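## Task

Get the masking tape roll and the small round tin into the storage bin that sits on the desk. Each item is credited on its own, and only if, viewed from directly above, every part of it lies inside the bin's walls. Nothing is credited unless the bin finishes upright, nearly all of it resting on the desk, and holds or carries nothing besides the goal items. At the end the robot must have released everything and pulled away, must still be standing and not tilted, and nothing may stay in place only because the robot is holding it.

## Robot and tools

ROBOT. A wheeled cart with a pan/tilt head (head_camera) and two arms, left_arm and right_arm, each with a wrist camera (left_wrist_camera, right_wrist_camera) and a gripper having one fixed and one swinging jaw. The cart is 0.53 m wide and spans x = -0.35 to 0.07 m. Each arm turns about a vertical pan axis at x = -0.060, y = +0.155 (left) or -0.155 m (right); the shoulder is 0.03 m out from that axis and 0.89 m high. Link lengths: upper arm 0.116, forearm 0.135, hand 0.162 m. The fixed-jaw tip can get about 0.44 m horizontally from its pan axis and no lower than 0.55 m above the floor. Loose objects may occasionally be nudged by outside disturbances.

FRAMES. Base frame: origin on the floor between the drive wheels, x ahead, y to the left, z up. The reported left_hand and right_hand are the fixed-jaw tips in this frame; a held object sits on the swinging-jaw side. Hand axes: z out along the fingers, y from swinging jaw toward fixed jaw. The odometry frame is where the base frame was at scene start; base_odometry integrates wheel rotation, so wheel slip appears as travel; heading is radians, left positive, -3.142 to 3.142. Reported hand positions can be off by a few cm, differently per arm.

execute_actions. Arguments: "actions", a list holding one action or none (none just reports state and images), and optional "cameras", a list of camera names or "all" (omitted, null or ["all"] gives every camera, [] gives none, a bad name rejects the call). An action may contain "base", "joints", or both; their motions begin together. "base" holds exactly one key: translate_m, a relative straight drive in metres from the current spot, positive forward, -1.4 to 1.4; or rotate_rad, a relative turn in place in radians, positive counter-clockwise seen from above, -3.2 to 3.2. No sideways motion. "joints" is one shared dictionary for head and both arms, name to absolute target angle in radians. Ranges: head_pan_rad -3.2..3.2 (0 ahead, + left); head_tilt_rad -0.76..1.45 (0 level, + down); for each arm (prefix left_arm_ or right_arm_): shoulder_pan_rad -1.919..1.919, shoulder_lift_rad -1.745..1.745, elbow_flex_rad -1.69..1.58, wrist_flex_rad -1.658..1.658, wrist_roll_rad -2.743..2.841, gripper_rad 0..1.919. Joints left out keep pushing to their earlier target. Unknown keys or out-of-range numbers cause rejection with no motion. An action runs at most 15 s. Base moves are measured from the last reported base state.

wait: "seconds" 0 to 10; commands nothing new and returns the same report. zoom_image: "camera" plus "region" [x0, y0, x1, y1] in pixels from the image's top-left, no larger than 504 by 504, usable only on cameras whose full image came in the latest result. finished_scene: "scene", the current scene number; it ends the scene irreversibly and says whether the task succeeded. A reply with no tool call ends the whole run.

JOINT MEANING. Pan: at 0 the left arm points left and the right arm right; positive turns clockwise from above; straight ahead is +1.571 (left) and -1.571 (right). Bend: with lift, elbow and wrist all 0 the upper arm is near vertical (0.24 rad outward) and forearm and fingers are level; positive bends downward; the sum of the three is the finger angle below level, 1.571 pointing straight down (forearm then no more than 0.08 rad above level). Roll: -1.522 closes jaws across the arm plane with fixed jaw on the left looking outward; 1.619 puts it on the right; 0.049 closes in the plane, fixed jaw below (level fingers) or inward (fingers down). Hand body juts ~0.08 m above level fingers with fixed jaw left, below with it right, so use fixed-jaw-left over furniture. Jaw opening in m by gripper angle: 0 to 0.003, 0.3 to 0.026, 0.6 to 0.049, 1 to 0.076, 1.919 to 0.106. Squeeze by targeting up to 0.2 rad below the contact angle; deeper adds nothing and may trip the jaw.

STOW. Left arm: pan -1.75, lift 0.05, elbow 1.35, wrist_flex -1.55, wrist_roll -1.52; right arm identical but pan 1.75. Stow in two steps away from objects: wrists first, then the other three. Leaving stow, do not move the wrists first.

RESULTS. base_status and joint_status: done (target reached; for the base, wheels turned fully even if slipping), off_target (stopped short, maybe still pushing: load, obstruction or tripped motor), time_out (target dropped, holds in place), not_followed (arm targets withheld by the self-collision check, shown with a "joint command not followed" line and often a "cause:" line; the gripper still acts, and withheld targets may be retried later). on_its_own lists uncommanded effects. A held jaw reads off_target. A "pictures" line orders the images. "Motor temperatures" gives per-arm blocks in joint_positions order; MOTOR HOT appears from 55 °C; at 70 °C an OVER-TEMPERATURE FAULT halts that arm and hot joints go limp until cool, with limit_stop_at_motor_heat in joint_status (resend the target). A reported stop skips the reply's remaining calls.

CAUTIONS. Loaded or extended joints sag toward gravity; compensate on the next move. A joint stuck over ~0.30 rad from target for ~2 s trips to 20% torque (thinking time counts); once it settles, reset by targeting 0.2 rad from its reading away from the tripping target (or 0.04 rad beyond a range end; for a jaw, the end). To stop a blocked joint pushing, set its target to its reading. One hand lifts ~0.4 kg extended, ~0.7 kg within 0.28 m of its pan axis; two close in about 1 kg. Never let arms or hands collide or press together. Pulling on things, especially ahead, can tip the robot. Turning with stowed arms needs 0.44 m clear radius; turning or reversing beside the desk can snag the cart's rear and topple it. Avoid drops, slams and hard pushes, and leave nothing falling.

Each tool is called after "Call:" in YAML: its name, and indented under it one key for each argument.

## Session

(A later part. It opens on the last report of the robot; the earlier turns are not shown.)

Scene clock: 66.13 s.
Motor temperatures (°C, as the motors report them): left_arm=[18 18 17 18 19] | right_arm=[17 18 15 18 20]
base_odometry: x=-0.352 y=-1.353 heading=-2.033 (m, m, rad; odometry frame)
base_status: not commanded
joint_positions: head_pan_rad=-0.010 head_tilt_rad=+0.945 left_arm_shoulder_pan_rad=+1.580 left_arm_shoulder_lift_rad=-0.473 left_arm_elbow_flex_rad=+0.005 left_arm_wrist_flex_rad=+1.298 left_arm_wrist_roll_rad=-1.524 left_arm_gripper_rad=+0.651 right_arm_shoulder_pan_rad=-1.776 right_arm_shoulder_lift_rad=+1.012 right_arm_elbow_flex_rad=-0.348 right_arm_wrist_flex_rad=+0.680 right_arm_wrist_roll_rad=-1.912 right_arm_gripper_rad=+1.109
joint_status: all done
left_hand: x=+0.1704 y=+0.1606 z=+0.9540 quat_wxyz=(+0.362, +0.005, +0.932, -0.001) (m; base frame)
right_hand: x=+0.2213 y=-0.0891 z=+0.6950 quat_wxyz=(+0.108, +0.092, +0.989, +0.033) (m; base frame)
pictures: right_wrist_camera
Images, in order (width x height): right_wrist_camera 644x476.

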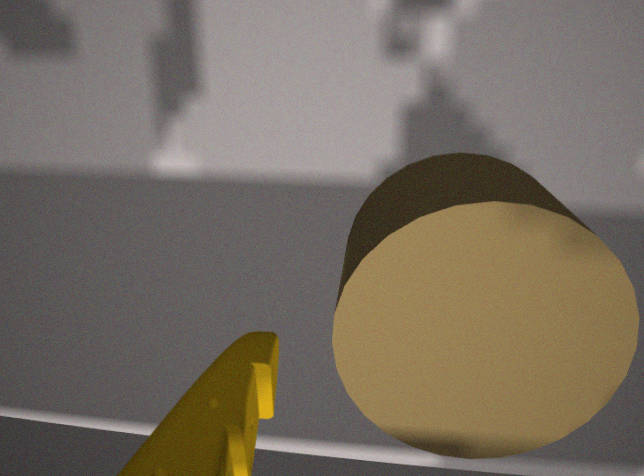

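Call:
execute_actions:
  actions:
    - {"joints":{"right_arm_shoulder_pan_rad":-1.76,"right_arm_shoulder_lift_rad":1.14,"right_arm_elbow_flex_rad":-0.50,"right_arm_wrist_flex_rad":0.64}}
  cameras: ["right_wrist_camera"]

Call:
execute_actions:
  actions:
    - {"joints":{"right_arm_gripper_rad":0.4}}
  cameras: ["right_wrist_camera"]

Scene clock: 67.10 s.
Motor temperatures (°C, as the motors report them): left_arm=[18 18 17 18 19] | right_arm=[17 18 15 18 20]
base_odometry: x=-0.352 y=-1.353 heading=-2.033 (m, m, rad; odometry frame)
base_status: not commanded
joint_positions: head_pan_rad=-0.010 head_tilt_rad=+0.945 left_arm_shoulder_pan_rad=+1.580 left_arm_shoulder_lift_rad=-0.473 left_arm_elbow_flex_rad=+0.005 left_arm_wrist_flex_rad=+1.298 left_arm_wrist_roll_rad=-1.524 left_arm_gripper_rad=+0.651 right_arm_shoulder_pan_rad=-1.767 right_arm_shoulder_lift_rad=+1.161 right_arm_elbow_flex_rad=-0.469 right_arm_wrist_flex_rad=+0.651 right_arm_wrist_roll_rad=-1.912 right_arm_gripper_rad=+1.109
joint_status: all done
left_hand: x=+0.1704 y=+0.1606 z=+0.9540 quat_wxyz=(+0.362, +0.005, +0.932, -0.001) (m; base frame)
right_hand: x=+0.2240 y=-0.0913 z=+0.6754 quat_wxyz=(+0.109, +0.096, +0.989, +0.033) (m; base frame)
pictures: right_wrist_camera
Images, in order (width x height): right_wrist_camera 644x476.

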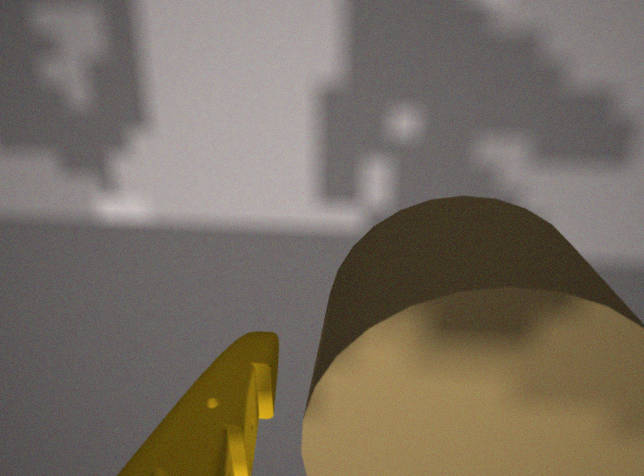

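Scene clock: 68.00 s.
Motor temperatures (°C, as the motors report them): left_arm=[18 18 17 18 19] | right_arm=[17 18 15 18 20]
base_odometry: x=-0.352 y=-1.353 heading=-2.033 (m, m, rad; odometry frame)
base_status: not commanded
joint_positions: head_pan_rad=-0.010 head_tilt_rad=+0.945 left_arm_shoulder_pan_rad=+1.580 left_arm_shoulder_lift_rad=-0.473 left_arm_elbow_flex_rad=+0.005 left_arm_wrist_flex_rad=+1.298 left_arm_wrist_roll_rad=-1.524 left_arm_gripper_rad=+0.651 right_arm_shoulder_pan_rad=-1.765 right_arm_shoulder_lift_rad=+1.161 right_arm_elbow_flex_rad=-0.469 right_arm_wrist_flex_rad=+0.651 right_arm_wrist_roll_rad=-1.912 right_arm_gripper_rad=+0.566
joint_status: right_arm_gripper_rad off_target (ended at +0.566, target +0.400)
left_hand: x=+0.1704 y=+0.1606 z=+0.9540 quat_wxyz=(+0.362, +0.005, +0.932, -0.001) (m; base frame)
right_hand: x=+0.2241 y=-0.0917 z=+0.6754 quat_wxyz=(+0.109, +0.097, +0.989, +0.033) (m; base frame)
pictures: right_wrist_camera
Images, in order (width x height): right_wrist_camera 644x476.

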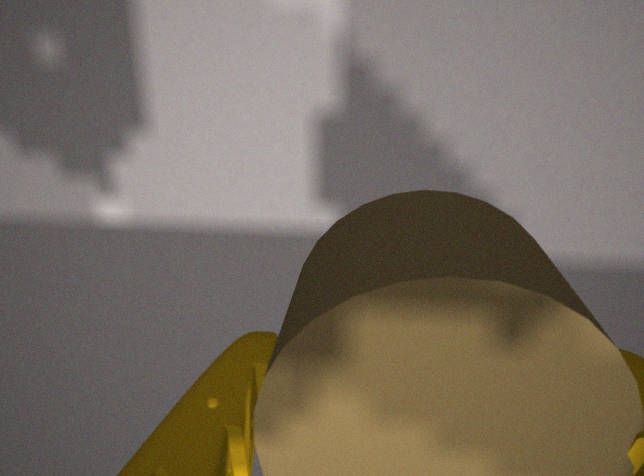

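Call:
execute_actions:
  actions:
    - {"joints":{"right_arm_gripper_rad":0.38,"right_arm_shoulder_lift_rad":0.4,"right_arm_wrist_flex_rad":1.15}}
  cameras: []

Call:
execute_actions:
  actions:
    - {"base":{"translate_m":-0.89},"joints":{"right_arm_shoulder_lift_rad":-0.5,"right_arm_elbow_flex_rad":0,"right_arm_wrist_flex_rad":1.3,"right_arm_shoulder_pan_rad":-1.5,"right_arm_wrist_roll_rad":-1.522,"head_tilt_rad":0.3}}
  cameras: ["right_wrist_camera"]

Call:
execute_actions:
  actions:
    - {"base":{"rotate_rad":-1.72}}
  cameras: ["head_camera"]

Scene clock: 69.63 s.
Motor temperatures (°C, as the motors report them): left_arm=[18 18 17 18 19] | right_arm=[17 18 15 18 20]
base_odometry: x=-0.352 y=-1.353 heading=-2.033 (m, m, rad; odometry frame)
base_status: not commanded
joint_positions: head_pan_rad=-0.010 head_tilt_rad=+0.945 left_arm_shoulder_pan_rad=+1.580 left_arm_shoulder_lift_rad=-0.473 left_arm_elbow_flex_rad=+0.005 left_arm_wrist_flex_rad=+1.298 left_arm_wrist_roll_rad=-1.524 left_arm_gripper_rad=+0.651 right_arm_shoulder_pan_rad=-1.765 right_arm_shoulder_lift_rad=+0.457 right_arm_elbow_flex_rad=-0.470 right_arm_wrist_flex_rad=+1.145 right_arm_wrist_roll_rad=-1.912 right_arm_gripper_rad=+0.564
joint_status: right_arm_gripper_rad off_target (ended at +0.564, target +0.380); the others done
left_hand: x=+0.1704 y=+0.1606 z=+0.9540 quat_wxyz=(+0.362, +0.005, +0.932, -0.001) (m; base frame)
right_hand: x=+0.2435 y=-0.0879 z=+0.8456 quat_wxyz=(+0.209, +0.095, +0.971, +0.063) (m; base frame)
pictures: none
No camera images: the call's "cameras" was empty. Leave "cameras" out to get every camera's image.

Scene clock: 74.87 s.
Motor temperatures (°C, as the motors report them): left_arm=[18 18 17 18 19] | right_arm=[17 18 15 18 20]
base_odometry: x=+0.044 y=-0.556 heading=-2.031 (m, m, rad; odometry frame)
base_status: done
joint_positions: head_pan_rad=-0.010 head_tilt_rad=+0.313 left_arm_shoulder_pan_rad=+1.580 left_arm_shoulder_lift_rad=-0.473 left_arm_elbow_flex_rad=+0.005 left_arm_wrist_flex_rad=+1.298 left_arm_wrist_roll_rad=-1.524 left_arm_gripper_rad=+0.651 right_arm_shoulder_pan_rad=-1.507 right_arm_shoulder_lift_rad=-0.474 right_arm_elbow_flex_rad=+0.002 right_arm_wrist_flex_rad=+1.297 right_arm_wrist_roll_rad=-1.532 right_arm_gripper_rad=+0.564
joint_status: all done
left_hand: x=+0.1704 y=+0.1606 z=+0.9540 quat_wxyz=(+0.362, +0.005, +0.932, -0.001) (m; base frame)
right_hand: x=+0.1705 y=-0.1619 z=+0.9549 quat_wxyz=(+0.364, +0.034, +0.931, -0.010) (m; base frame)
pictures: right_wrist_camera
Images, in order (width x height): right_wrist_camera 644x476.

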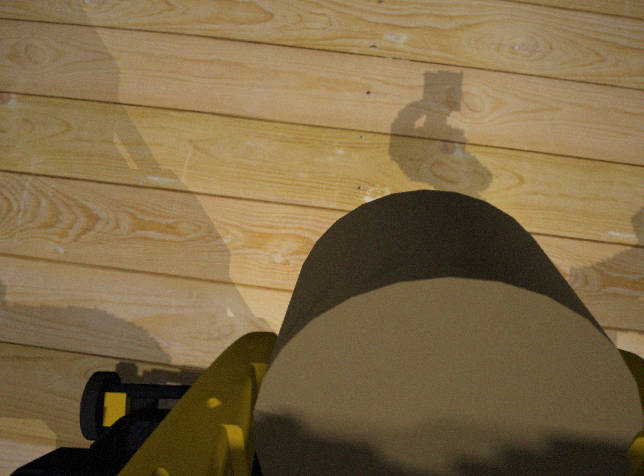

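Scene clock: 77.70 s.
Motor temperatures (°C, as the motors report them): left_arm=[18 18 17 18 19] | right_arm=[17 18 15 18 20]
base_odometry: x=+0.045 y=-0.555 heading=+2.534 (m, m, rad; odometry frame)
base_status: done
joint_positions: head_pan_rad=-0.010 head_tilt_rad=+0.313 left_arm_shoulder_pan_rad=+1.580 left_arm_shoulder_lift_rad=-0.473 left_arm_elbow_flex_rad=+0.005 left_arm_wrist_flex_rad=+1.298 left_arm_wrist_roll_rad=-1.524 left_arm_gripper_rad=+0.651 right_arm_shoulder_pan_rad=-1.506 right_arm_shoulder_lift_rad=-0.474 right_arm_elbow_flex_rad=+0.002 right_arm_wrist_flex_rad=+1.297 right_arm_wrist_roll_rad=-1.532 right_arm_gripper_rad=+0.564
joint_status: not commanded
left_hand: x=+0.1704 y=+0.1606 z=+0.9540 quat_wxyz=(+0.362, +0.005, +0.932, -0.001) (m; base frame)
right_hand: x=+0.1705 y=-0.1622 z=+0.9549 quat_wxyz=(+0.364, +0.035, +0.931, -0.010) (m; base frame)
pictures: head_camera
Images, in order (width x height): head_camera 644x476.

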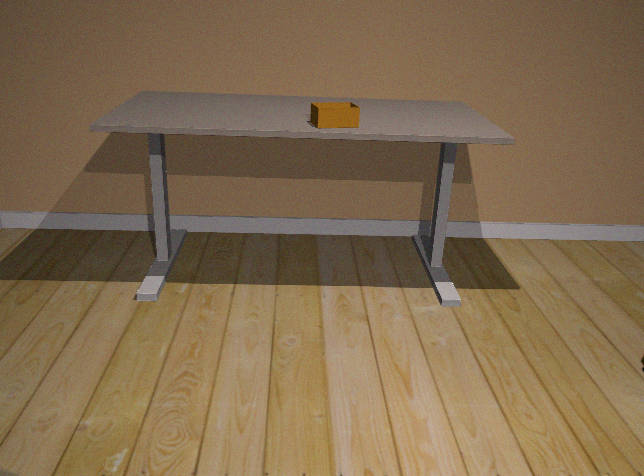

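Nicely aligned.

Call:
execute_actions:
  actions:
    - {"base":{"translate_m":1.4},"joints":{"head_tilt_rad":0.6}}
  cameras: ["head_camera"]

Scene clock: 85.53 s.
Motor temperatures (°C, as the motors report them): left_arm=[18 18 17 18 19] | right_arm=[17 18 15 18 20]
base_odometry: x=-1.105 y=+0.244 heading=+2.536 (m, m, rad; odometry frame)
base_status: done
joint_positions: head_pan_rad=-0.010 head_tilt_rad=+0.594 left_arm_shoulder_pan_rad=+1.580 left_arm_shoulder_lift_rad=-0.473 left_arm_elbow_flex_rad=+0.005 left_arm_wrist_flex_rad=+1.298 left_arm_wrist_roll_rad=-1.524 left_arm_gripper_rad=+0.651 right_arm_shoulder_pan_rad=-1.506 right_arm_shoulder_lift_rad=-0.474 right_arm_elbow_flex_rad=+0.002 right_arm_wrist_flex_rad=+1.297 right_arm_wrist_roll_rad=-1.532 right_arm_gripper_rad=+0.564
joint_status: all done
left_hand: x=+0.1704 y=+0.1606 z=+0.9540 quat_wxyz=(+0.362, +0.005, +0.932, -0.001) (m; base frame)
right_hand: x=+0.1705 y=-0.1622 z=+0.9549 quat_wxyz=(+0.364, +0.035, +0.931, -0.010) (m; base frame)
pictures: head_camera
Images, in order (width x height): head_camera 644x476.

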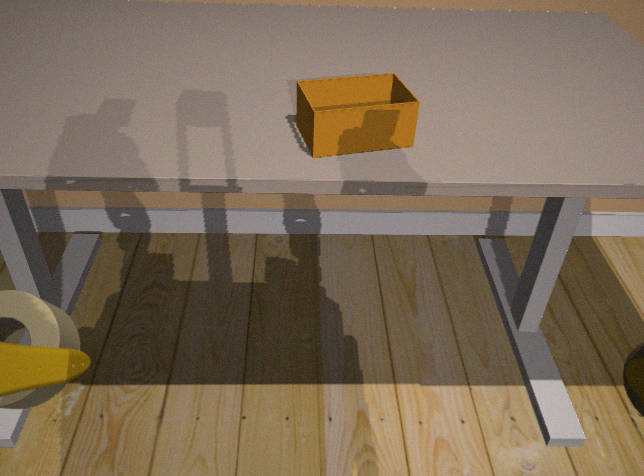

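Call:
execute_actions:
  actions:
    - {"base":{"rotate_rad":-0.03}}
  cameras: []

Call:
execute_actions:
  actions:
    - {"base":{"translate_m":0.55},"joints":{"head_tilt_rad":0.95,"left_arm_shoulder_pan_rad":1.3,"right_arm_shoulder_pan_rad":-1.88,"right_arm_shoulder_lift_rad":0.45,"right_arm_elbow_flex_rad":-0.7,"right_arm_wrist_flex_rad":1.15}}
  cameras: ["head_camera","right_wrist_camera"]

Scene clock: 86.33 s.
Motor temperatures (°C, as the motors report them): left_arm=[18 18 17 18 19] | right_arm=[17 18 15 18 20]
base_odometry: x=-1.105 y=+0.244 heading=+2.508 (m, m, rad; odometry frame)
base_status: done
joint_positions: head_pan_rad=-0.010 head_tilt_rad=+0.594 left_arm_shoulder_pan_rad=+1.580 left_arm_shoulder_lift_rad=-0.473 left_arm_elbow_flex_rad=+0.005 left_arm_wrist_flex_rad=+1.298 left_arm_wrist_roll_rad=-1.524 left_arm_gripper_rad=+0.651 right_arm_shoulder_pan_rad=-1.506 right_arm_shoulder_lift_rad=-0.474 right_arm_elbow_flex_rad=+0.002 right_arm_wrist_flex_rad=+1.297 right_arm_wrist_roll_rad=-1.532 right_arm_gripper_rad=+0.564
joint_status: not commanded
left_hand: x=+0.1704 y=+0.1606 z=+0.9540 quat_wxyz=(+0.362, +0.005, +0.932, -0.001) (m; base frame)
right_hand: x=+0.1705 y=-0.1622 z=+0.9549 quat_wxyz=(+0.364, +0.035, +0.931, -0.010) (m; base frame)
pictures: none
No camera images: the call's "cameras" was empty. Leave "cameras" out to get every camera's image.

Scene clock: 89.93 s.
Motor temperatures (°C, as the motors report them): left_arm=[18 18 17 18 19] | right_arm=[17 18 15 18 20]
base_odometry: x=-1.548 y=+0.571 heading=+2.507 (m, m, rad; odometry frame)
base_status: done
joint_positions: head_pan_rad=-0.010 head_tilt_rad=+0.945 left_arm_shoulder_pan_rad=+1.309 left_arm_shoulder_lift_rad=-0.473 left_arm_elbow_flex_rad=+0.005 left_arm_wrist_flex_rad=+1.298 left_arm_wrist_roll_rad=-1.524 left_arm_gripper_rad=+0.651 right_arm_shoulder_pan_rad=-1.874 right_arm_shoulder_lift_rad=+0.471 right_arm_elbow_flex_rad=-0.661 right_arm_wrist_flex_rad=+1.164 right_arm_wrist_roll_rad=-1.532 right_arm_gripper_rad=+0.564
joint_status: all done
left_hand: x=+0.1604 y=+0.2222 z=+0.9540 quat_wxyz=(+0.359, -0.121, +0.924, +0.048) (m; base frame)
right_hand: x=+0.2508 y=-0.0497 z=+0.8794 quat_wxyz=(+0.291, -0.140, +0.945, +0.046) (m; base frame)
pictures: head_camera, right_wrist_camera
Images, in order (width x height): head_camera 644x476, right_wrist_camera 644x476.

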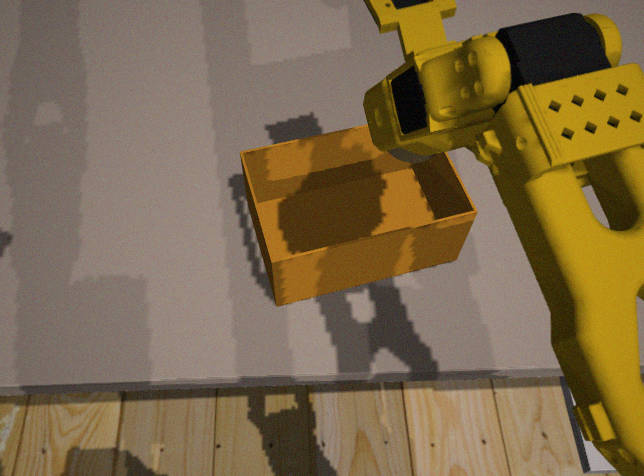

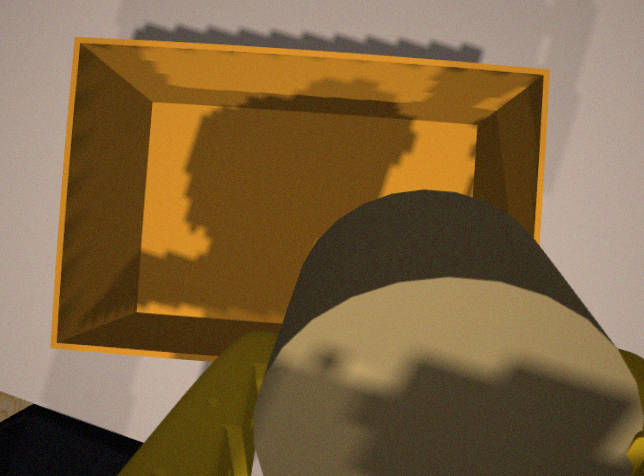

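Call:
execute_actions:
  actions:
    - {"base":{"translate_m":0.015},"joints":{"right_arm_shoulder_lift_rad":0.73,"right_arm_elbow_flex_rad":-0.85,"right_arm_wrist_flex_rad":1.09,"right_arm_wrist_roll_rad":-1.58}}
  cameras: ["head_camera","right_wrist_camera"]

Scene clock: 91.13 s.
Motor temperatures (°C, as the motors report them): left_arm=[18 18 17 18 19] | right_arm=[17 18 15 18 20]
base_odometry: x=-1.560 y=+0.580 heading=+2.507 (m, m, rad; odometry frame)
base_status: done
joint_positions: head_pan_rad=-0.010 head_tilt_rad=+0.945 left_arm_shoulder_pan_rad=+1.309 left_arm_shoulder_lift_rad=-0.473 left_arm_elbow_flex_rad=+0.005 left_arm_wrist_flex_rad=+1.298 left_arm_wrist_roll_rad=-1.524 left_arm_gripper_rad=+0.651 right_arm_shoulder_pan_rad=-1.876 right_arm_shoulder_lift_rad=+0.756 right_arm_elbow_flex_rad=-0.809 right_arm_wrist_flex_rad=+1.104 right_arm_wrist_roll_rad=-1.571 right_arm_gripper_rad=+0.564
joint_status: all done
left_hand: x=+0.1604 y=+0.2222 z=+0.9540 quat_wxyz=(+0.359, -0.121, +0.924, +0.048) (m; base frame)
right_hand: x=+0.2643 y=-0.0449 z=+0.8299 quat_wxyz=(+0.253, -0.123, +0.958, +0.045) (m; base frame)
pictures: head_camera, right_wrist_camera
Images, in order (width x height): head_camera 644x476, right_wrist_camera 644x476.

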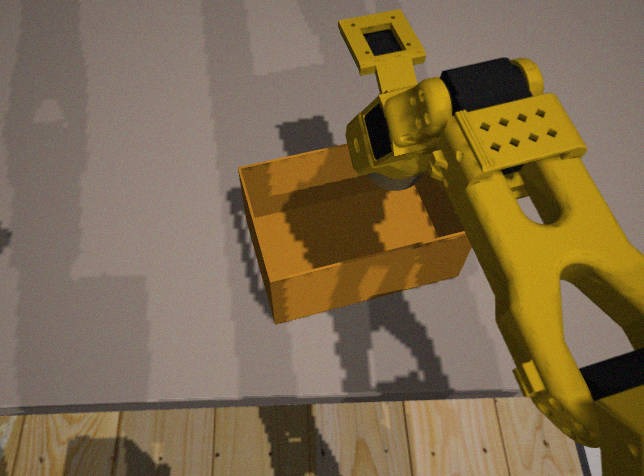

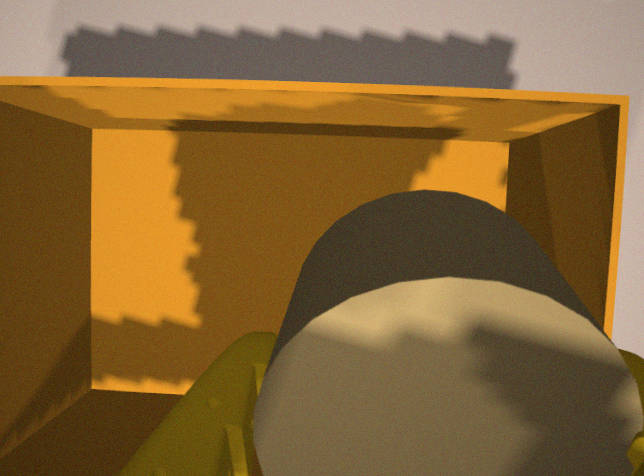

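Call:
execute_actions:
  actions:
    - {"joints":{"right_arm_shoulder_lift_rad":0.995,"right_arm_elbow_flex_rad":-0.695,"right_arm_wrist_flex_rad":0.775,"right_arm_shoulder_pan_rad":-1.855}}
  cameras: ["head_camera","right_wrist_camera"]

Scene clock: 92.40 s.
Motor temperatures (°C, as the motors report them): left_arm=[18 18 17 18 19] | right_arm=[17 18 15 18 20]
base_odometry: x=-1.560 y=+0.580 heading=+2.507 (m, m, rad; odometry frame)
base_status: not commanded
joint_positions: head_pan_rad=-0.010 head_tilt_rad=+0.945 left_arm_shoulder_pan_rad=+1.309 left_arm_shoulder_lift_rad=-0.473 left_arm_elbow_flex_rad=+0.005 left_arm_wrist_flex_rad=+1.298 left_arm_wrist_roll_rad=-1.524 left_arm_gripper_rad=+0.651 right_arm_shoulder_pan_rad=-1.862 right_arm_shoulder_lift_rad=+1.021 right_arm_elbow_flex_rad=-0.691 right_arm_wrist_flex_rad=+0.789 right_arm_wrist_roll_rad=-1.571 right_arm_gripper_rad=+0.564
joint_status: all done
left_hand: x=+0.1604 y=+0.2222 z=+0.9540 quat_wxyz=(+0.359, -0.121, +0.924, +0.048) (m; base frame)
right_hand: x=+0.2640 y=-0.0499 z=+0.7458 quat_wxyz=(+0.221, -0.117, +0.968, +0.038) (m; base frame)
pictures: head_camera, right_wrist_camera
Images, in order (width x height): head_camera 644x476, right_wrist_camera 644x476.

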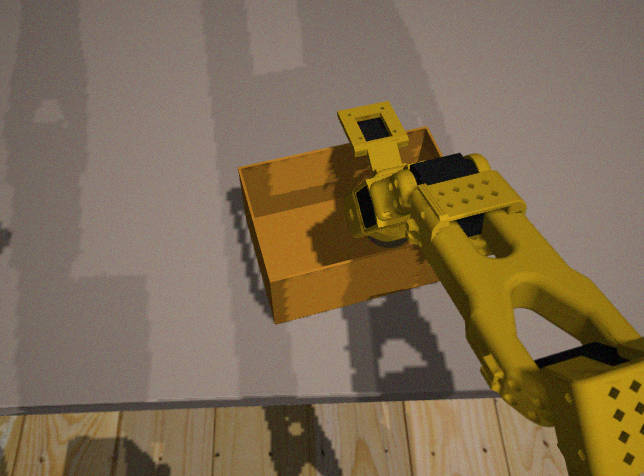

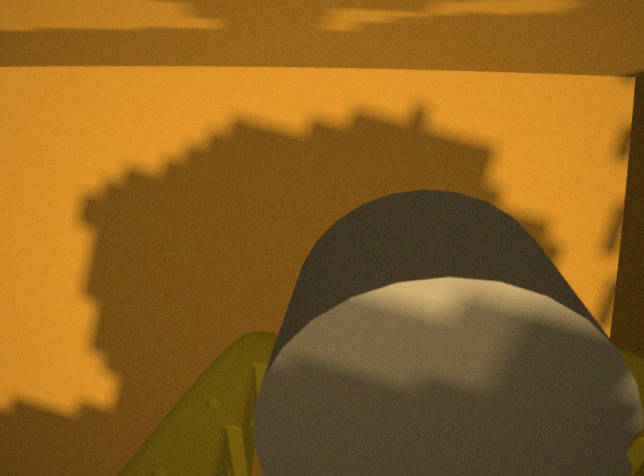

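Call:
execute_actions:
  actions:
    - {"joints":{"right_arm_shoulder_lift_rad":1.03}}
  cameras: []

Call:
execute_actions:
  actions:
    - {"joints":{"right_arm_gripper_rad":0.7}}
  cameras: ["right_wrist_camera"]

Call:
execute_actions:
  actions:
    - {"base":{"translate_m":-0.015},"joints":{"right_arm_shoulder_lift_rad":0.62,"right_arm_elbow_flex_rad":-0.85,"right_arm_wrist_flex_rad":1.15}}
  cameras: []

Call:
execute_actions:
  actions:
    - {"base":{"rotate_rad":-0.07},"joints":{"right_arm_shoulder_lift_rad":-0.5,"right_arm_elbow_flex_rad":-0.2,"right_arm_shoulder_pan_rad":-1.1,"left_arm_shoulder_pan_rad":1.55,"left_arm_shoulder_lift_rad":0.3,"left_arm_elbow_flex_rad":-0.7,"left_arm_wrist_flex_rad":1.2}}
  cameras: ["head_camera"]

Call:
execute_actions:
  actions:
    - {"joints":{"left_arm_shoulder_pan_rad":1.919,"left_arm_shoulder_lift_rad":0.55,"left_arm_elbow_flex_rad":-0.75,"left_arm_wrist_flex_rad":1.15}}
  cameras: ["head_camera","left_wrist_camera"]

Scene clock: 93.20 s.
Motor temperatures (°C, as the motors report them): left_arm=[18 18 17 18 19] | right_arm=[17 18 15 18 20]
base_odometry: x=-1.560 y=+0.580 heading=+2.507 (m, m, rad; odometry frame)
base_status: not commanded
joint_positions: head_pan_rad=-0.010 head_tilt_rad=+0.945 left_arm_shoulder_pan_rad=+1.309 left_arm_shoulder_lift_rad=-0.473 left_arm_elbow_flex_rad=+0.005 left_arm_wrist_flex_rad=+1.298 left_arm_wrist_roll_rad=-1.524 left_arm_gripper_rad=+0.651 right_arm_shoulder_pan_rad=-1.860 right_arm_shoulder_lift_rad=+1.052 right_arm_elbow_flex_rad=-0.691 right_arm_wrist_flex_rad=+0.788 right_arm_wrist_roll_rad=-1.571 right_arm_gripper_rad=+0.564
joint_status: all done
left_hand: x=+0.1604 y=+0.2222 z=+0.9540 quat_wxyz=(+0.359, -0.121, +0.924, +0.048) (m; base frame)
right_hand: x=+0.2599 y=-0.0517 z=+0.7364 quat_wxyz=(+0.207, -0.117, +0.971, +0.035) (m; base frame)
pictures: none
No camera images: the call's "cameras" was empty. Leave "cameras" out to get every camera's image.

Scene clock: 93.90 s.
Motor temperatures (°C, as the motors report them): left_arm=[18 18 17 18 19] | right_arm=[17 18 15 18 20]
base_odometry: x=-1.560 y=+0.580 heading=+2.507 (m, m, rad; odometry frame)
base_status: not commanded
joint_positions: head_pan_rad=-0.010 head_tilt_rad=+0.945 left_arm_shoulder_pan_rad=+1.309 left_arm_shoulder_lift_rad=-0.473 left_arm_elbow_flex_rad=+0.005 left_arm_wrist_flex_rad=+1.298 left_arm_wrist_roll_rad=-1.524 left_arm_gripper_rad=+0.651 right_arm_shoulder_pan_rad=-1.860 right_arm_shoulder_lift_rad=+1.053 right_arm_elbow_flex_rad=-0.691 right_arm_wrist_flex_rad=+0.788 right_arm_wrist_roll_rad=-1.571 right_arm_gripper_rad=+0.690
joint_status: all done
left_hand: x=+0.1604 y=+0.2222 z=+0.9540 quat_wxyz=(+0.359, -0.121, +0.924, +0.048) (m; base frame)
right_hand: x=+0.2596 y=-0.0517 z=+0.7360 quat_wxyz=(+0.206, -0.117, +0.971, +0.035) (m; base frame)
pictures: right_wrist_camera
Images, in order (width x height): right_wrist_camera 644x476.

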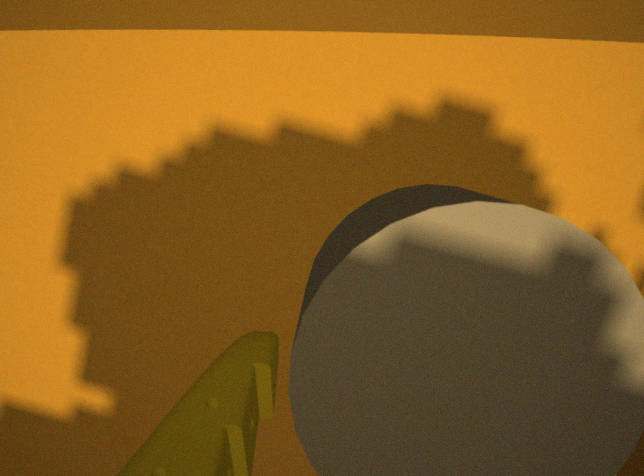

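Scene clock: 94.97 s.
Motor temperatures (°C, as the motors report them): left_arm=[18 18 17 18 19] | right_arm=[17 18 15 18 20]
base_odometry: x=-1.548 y=+0.571 heading=+2.507 (m, m, rad; odometry frame)
base_status: done
joint_positions: head_pan_rad=-0.010 head_tilt_rad=+0.945 left_arm_shoulder_pan_rad=+1.309 left_arm_shoulder_lift_rad=-0.473 left_arm_elbow_flex_rad=+0.005 left_arm_wrist_flex_rad=+1.298 left_arm_wrist_roll_rad=-1.524 left_arm_gripper_rad=+0.651 right_arm_shoulder_pan_rad=-1.860 right_arm_shoulder_lift_rad=+0.679 right_arm_elbow_flex_rad=-0.814 right_arm_wrist_flex_rad=+1.145 right_arm_wrist_roll_rad=-1.571 right_arm_gripper_rad=+0.691
joint_status: all done
left_hand: x=+0.1604 y=+0.2222 z=+0.9540 quat_wxyz=(+0.359, -0.121, +0.924, +0.048) (m; base frame)
right_hand: x=+0.2649 y=-0.0502 z=+0.8514 quat_wxyz=(+0.273, -0.115, +0.954, +0.047) (m; base frame)
pictures: none
No camera images: the call's "cameras" was empty. Leave "cameras" out to get every camera's image.

Scene clock: 96.43 s.
Motor temperatures (°C, as the motors report them): left_arm=[18 18 17 18 19] | right_arm=[17 18 15 18 20]
base_odometry: x=-1.548 y=+0.571 heading=+2.436 (m, m, rad; odometry frame)
base_status: done
joint_positions: head_pan_rad=-0.010 head_tilt_rad=+0.945 left_arm_shoulder_pan_rad=+1.540 left_arm_shoulder_lift_rad=+0.318 left_arm_elbow_flex_rad=-0.655 left_arm_wrist_flex_rad=+1.216 left_arm_wrist_roll_rad=-1.524 left_arm_gripper_rad=+0.651 right_arm_shoulder_pan_rad=-1.107 right_arm_shoulder_lift_rad=-0.474 right_arm_elbow_flex_rad=-0.199 right_arm_wrist_flex_rad=+1.147 right_arm_wrist_roll_rad=-1.571 right_arm_gripper_rad=+0.691
joint_status: all done
left_hand: x=+0.2596 y=+0.1725 z=+0.9177 quat_wxyz=(+0.339, -0.014, +0.941, +0.005) (m; base frame)
right_hand: x=+0.1662 y=-0.2595 z=+1.0221 quat_wxyz=(+0.510, +0.216, +0.825, -0.107) (m; base frame)
pictures: head_camera
Images, in order (width x height): head_camera 644x476.

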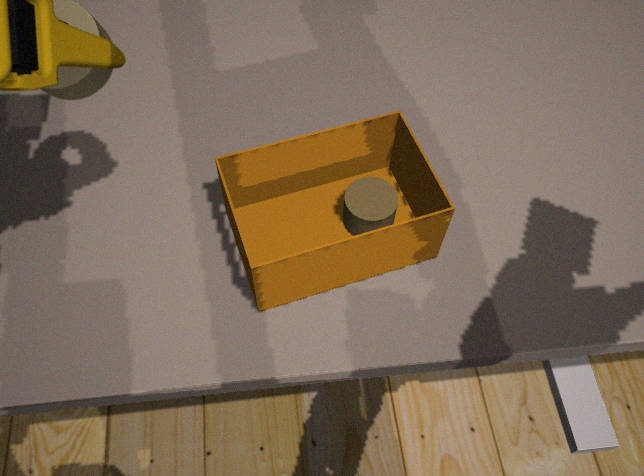

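Scene clock: 97.43 s.
Motor temperatures (°C, as the motors report them): left_arm=[18 18 17 18 19] | right_arm=[17 18 15 18 20]
base_odometry: x=-1.548 y=+0.571 heading=+2.436 (m, m, rad; odometry frame)
base_status: not commanded
joint_positions: head_pan_rad=-0.010 head_tilt_rad=+0.945 left_arm_shoulder_pan_rad=+1.911 left_arm_shoulder_lift_rad=+0.574 left_arm_elbow_flex_rad=-0.708 left_arm_wrist_flex_rad=+1.166 left_arm_wrist_roll_rad=-1.524 left_arm_gripper_rad=+0.651 right_arm_shoulder_pan_rad=-1.107 right_arm_shoulder_lift_rad=-0.474 right_arm_elbow_flex_rad=-0.199 right_arm_wrist_flex_rad=+1.147 right_arm_wrist_roll_rad=-1.571 right_arm_gripper_rad=+0.691
joint_status: all done
left_hand: x=+0.2539 y=+0.0520 z=+0.8586 quat_wxyz=(+0.262, +0.164, +0.950, -0.045) (m; base frame)
right_hand: x=+0.1662 y=-0.2595 z=+1.0221 quat_wxyz=(+0.510, +0.216, +0.825, -0.107) (m; base frame)
pictures: head_camera, left_wrist_camera
Images, in order (width x height): head_camera 644x476, left_wrist_camera 644x476.

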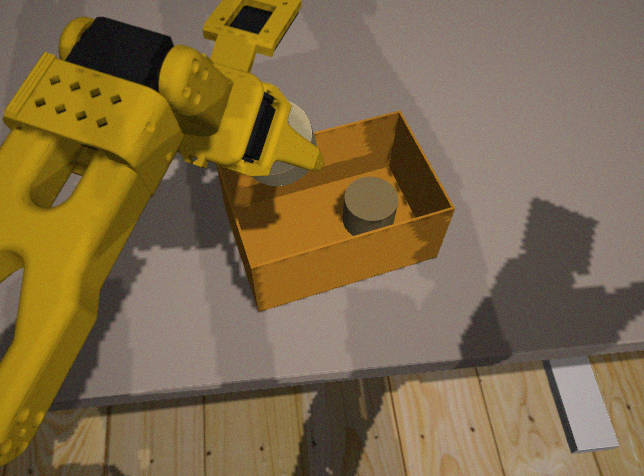

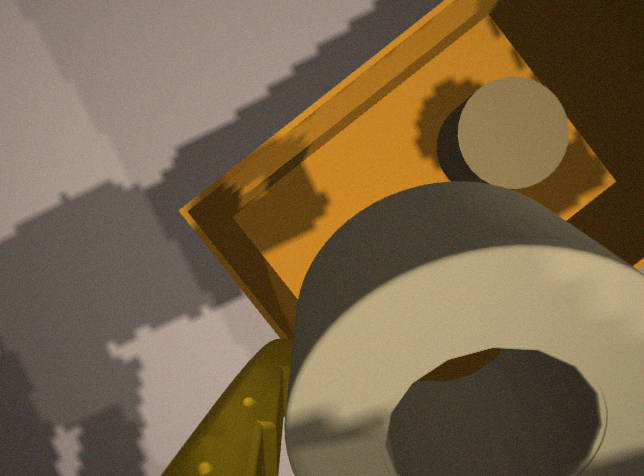

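Call:
execute_actions:
  actions:
    - {"joints":{"left_arm_shoulder_lift_rad":0.86,"left_arm_elbow_flex_rad":-0.78,"left_arm_wrist_flex_rad":0.93}}
  cameras: ["head_camera","left_wrist_camera"]

Scene clock: 98.63 s.
Motor temperatures (°C, as the motors report them): left_arm=[18 18 17 18 19] | right_arm=[17 18 15 18 20]
base_odometry: x=-1.548 y=+0.571 heading=+2.436 (m, m, rad; odometry frame)
base_status: not commanded
joint_positions: head_pan_rad=-0.010 head_tilt_rad=+0.945 left_arm_shoulder_pan_rad=+1.911 left_arm_shoulder_lift_rad=+0.889 left_arm_elbow_flex_rad=-0.736 left_arm_wrist_flex_rad=+0.945 left_arm_wrist_roll_rad=-1.524 left_arm_gripper_rad=+0.651 right_arm_shoulder_pan_rad=-1.107 right_arm_shoulder_lift_rad=-0.474 right_arm_elbow_flex_rad=-0.199 right_arm_wrist_flex_rad=+1.147 right_arm_wrist_roll_rad=-1.571 right_arm_gripper_rad=+0.691
joint_status: all done
left_hand: x=+0.2654 y=+0.0479 z=+0.7848 quat_wxyz=(+0.231, +0.166, +0.958, -0.040) (m; base frame)
right_hand: x=+0.1662 y=-0.2595 z=+1.0221 quat_wxyz=(+0.510, +0.216, +0.825, -0.107) (m; base frame)
pictures: head_camera, left_wrist_camera
Images, in order (width x height): head_camera 644x476, left_wrist_camera 644x476.

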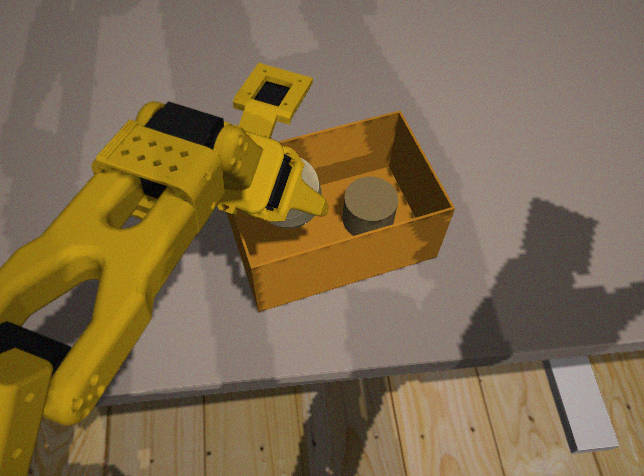

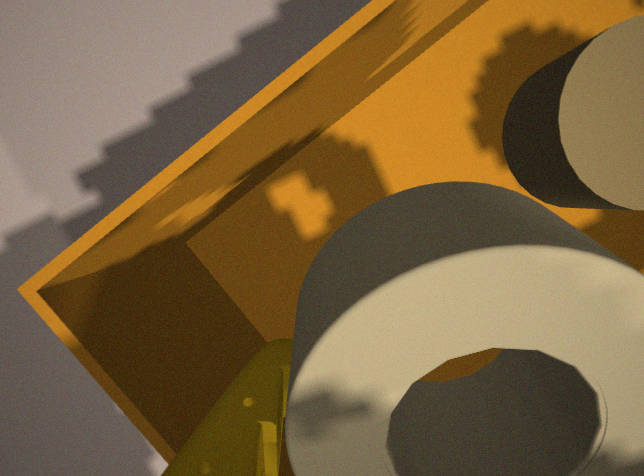

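Call:
execute_actions:
  actions:
    - {"joints":{"left_arm_shoulder_lift_rad":1.03,"left_arm_elbow_flex_rad":-0.85,"left_arm_wrist_flex_rad":0.86,"left_arm_wrist_roll_rad":-1.85}}
  cameras: ["head_camera","left_wrist_camera"]

Scene clock: 99.83 s.
Motor temperatures (°C, as the motors report them): left_arm=[18 18 17 18 19] | right_arm=[17 18 15 18 20]
base_odometry: x=-1.548 y=+0.571 heading=+2.436 (m, m, rad; odometry frame)
base_status: not commanded
joint_positions: head_pan_rad=-0.010 head_tilt_rad=+0.945 left_arm_shoulder_pan_rad=+1.913 left_arm_shoulder_lift_rad=+1.059 left_arm_elbow_flex_rad=-0.807 left_arm_wrist_flex_rad=+0.874 left_arm_wrist_roll_rad=-1.843 left_arm_gripper_rad=+0.651 right_arm_shoulder_pan_rad=-1.107 right_arm_shoulder_lift_rad=-0.474 right_arm_elbow_flex_rad=-0.199 right_arm_wrist_flex_rad=+1.147 right_arm_wrist_roll_rad=-1.571 right_arm_gripper_rad=+0.691
joint_status: all done
left_hand: x=+0.2677 y=+0.0462 z=+0.7520 quat_wxyz=(+0.220, +0.317, +0.922, -0.002) (m; base frame)
right_hand: x=+0.1662 y=-0.2595 z=+1.0221 quat_wxyz=(+0.510, +0.216, +0.825, -0.107) (m; base frame)
pictures: head_camera, left_wrist_camera
Images, in order (width x height): head_camera 644x476, left_wrist_camera 644x476.

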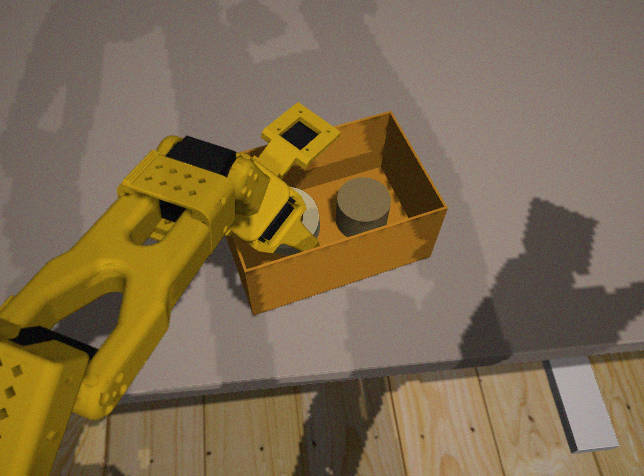

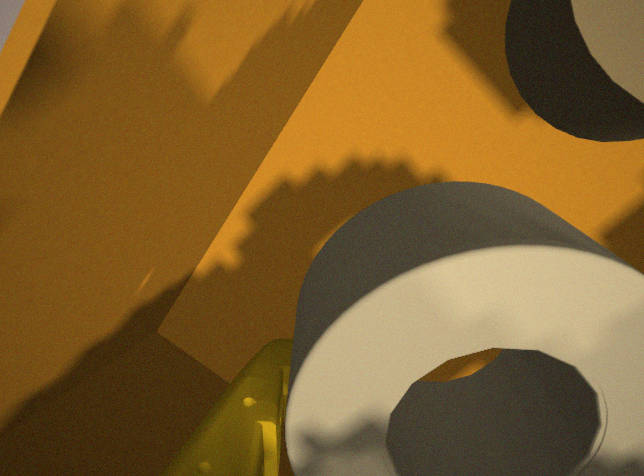

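The hand is lightly nudging the wall; release here.

Call:
execute_actions:
  actions:
    - {"joints":{"left_arm_gripper_rad":0.78}}
  cameras: ["left_wrist_camera"]

Call:
execute_actions:
  actions:
    - {"joints":{"left_arm_shoulder_lift_rad":0.58,"left_arm_wrist_flex_rad":1.2}}
  cameras: ["head_camera"]

Call:
execute_actions:
  actions:
    - {"base":{"translate_m":-0.3},"joints":{"left_arm_shoulder_lift_rad":-0.3,"left_arm_shoulder_pan_rad":1.4,"head_tilt_rad":0.7}}
  cameras: ["head_camera"]

Scene clock: 100.77 s.
Motor temperatures (°C, as the motors report them): left_arm=[18 18 17 18 19] | right_arm=[17 18 15 18 20]
base_odometry: x=-1.548 y=+0.571 heading=+2.436 (m, m, rad; odometry frame)
base_status: not commanded
joint_positions: head_pan_rad=-0.010 head_tilt_rad=+0.945 left_arm_shoulder_pan_rad=+1.913 left_arm_shoulder_lift_rad=+1.059 left_arm_elbow_flex_rad=-0.810 left_arm_wrist_flex_rad=+0.873 left_arm_wrist_roll_rad=-1.843 left_arm_gripper_rad=+0.771 right_arm_shoulder_pan_rad=-1.107 right_arm_shoulder_lift_rad=-0.474 right_arm_elbow_flex_rad=-0.199 right_arm_wrist_flex_rad=+1.147 right_arm_wrist_roll_rad=-1.571 right_arm_gripper_rad=+0.691
joint_status: all done
left_hand: x=+0.2684 y=+0.0459 z=+0.7528 quat_wxyz=(+0.222, +0.317, +0.922, -0.002) (m; base frame)
right_hand: x=+0.1662 y=-0.2595 z=+1.0221 quat_wxyz=(+0.510, +0.216, +0.825, -0.107) (m; base frame)
pictures: left_wrist_camera
Images, in order (width x height): left_wrist_camera 644x476.

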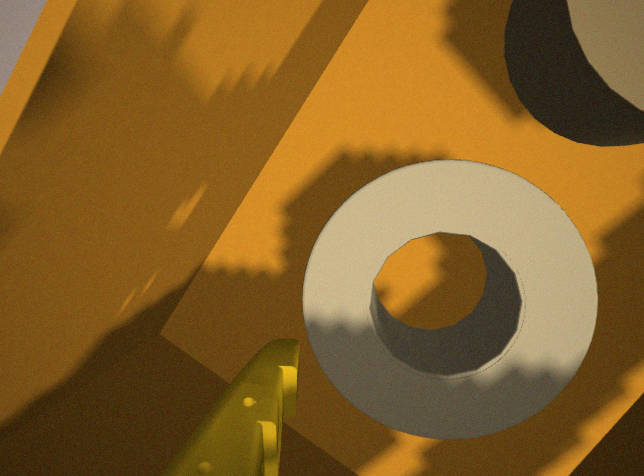

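Scene clock: 101.83 s.
Motor temperatures (°C, as the motors report them): left_arm=[18 18 17 18 19] | right_arm=[17 18 15 18 20]
base_odometry: x=-1.548 y=+0.571 heading=+2.436 (m, m, rad; odometry frame)
base_status: not commanded
joint_positions: head_pan_rad=-0.010 head_tilt_rad=+0.945 left_arm_shoulder_pan_rad=+1.913 left_arm_shoulder_lift_rad=+0.637 left_arm_elbow_flex_rad=-0.813 left_arm_wrist_flex_rad=+1.195 left_arm_wrist_roll_rad=-1.843 left_arm_gripper_rad=+0.772 right_arm_shoulder_pan_rad=-1.107 right_arm_shoulder_lift_rad=-0.474 right_arm_elbow_flex_rad=-0.199 right_arm_wrist_flex_rad=+1.147 right_arm_wrist_roll_rad=-1.571 right_arm_gripper_rad=+0.691
joint_status: all done
left_hand: x=+0.2607 y=+0.0486 z=+0.8609 quat_wxyz=(+0.272, +0.313, +0.910, -0.003) (m; base frame)
right_hand: x=+0.1662 y=-0.2595 z=+1.0221 quat_wxyz=(+0.510, +0.216, +0.825, -0.107) (m; base frame)
pictures: head_camera
Images, in order (width x height): head_camera 644x476.

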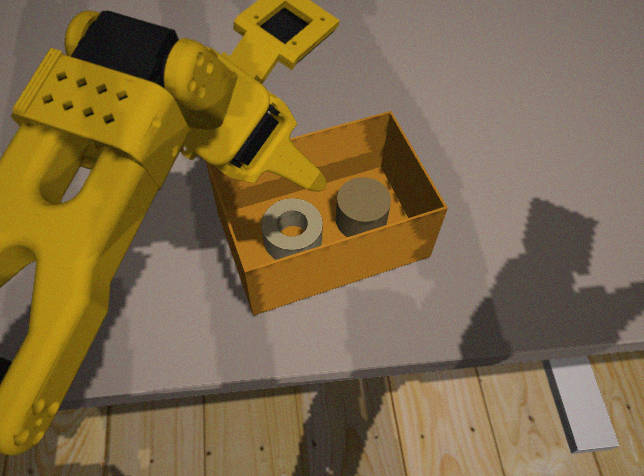

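Scene clock: 104.20 s.
Motor temperatures (°C, as the motors report them): left_arm=[18 18 17 18 19] | right_arm=[17 18 15 18 20]
base_odometry: x=-1.320 y=+0.376 heading=+2.434 (m, m, rad; odometry frame)
base_status: done
joint_positions: head_pan_rad=-0.010 head_tilt_rad=+0.714 left_arm_shoulder_pan_rad=+1.408 left_arm_shoulder_lift_rad=-0.278 left_arm_elbow_flex_rad=-0.823 left_arm_wrist_flex_rad=+1.198 left_arm_wrist_roll_rad=-1.843 left_arm_gripper_rad=+0.772 right_arm_shoulder_pan_rad=-1.106 right_arm_shoulder_lift_rad=-0.476 right_arm_elbow_flex_rad=-0.199 right_arm_wrist_flex_rad=+1.147 right_arm_wrist_roll_rad=-1.571 right_arm_gripper_rad=+0.691
joint_status: all done
left_hand: x=+0.1783 y=+0.2016 z=+1.1195 quat_wxyz=(+0.653, +0.058, +0.738, +0.161) (m; base frame)
right_hand: x=+0.1659 y=-0.2597 z=+1.0224 quat_wxyz=(+0.511, +0.217, +0.825, -0.108) (m; base frame)
pictures: head_camera
Images, in order (width x height): head_camera 644x476.

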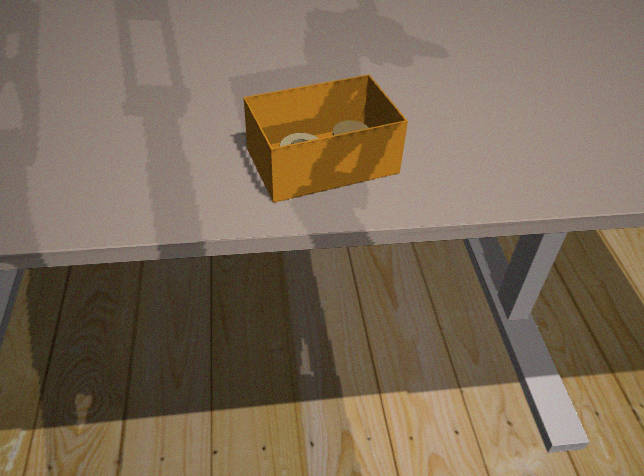

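Call:
finished_scene:
  scene: 2

The scene is finished: the task was done.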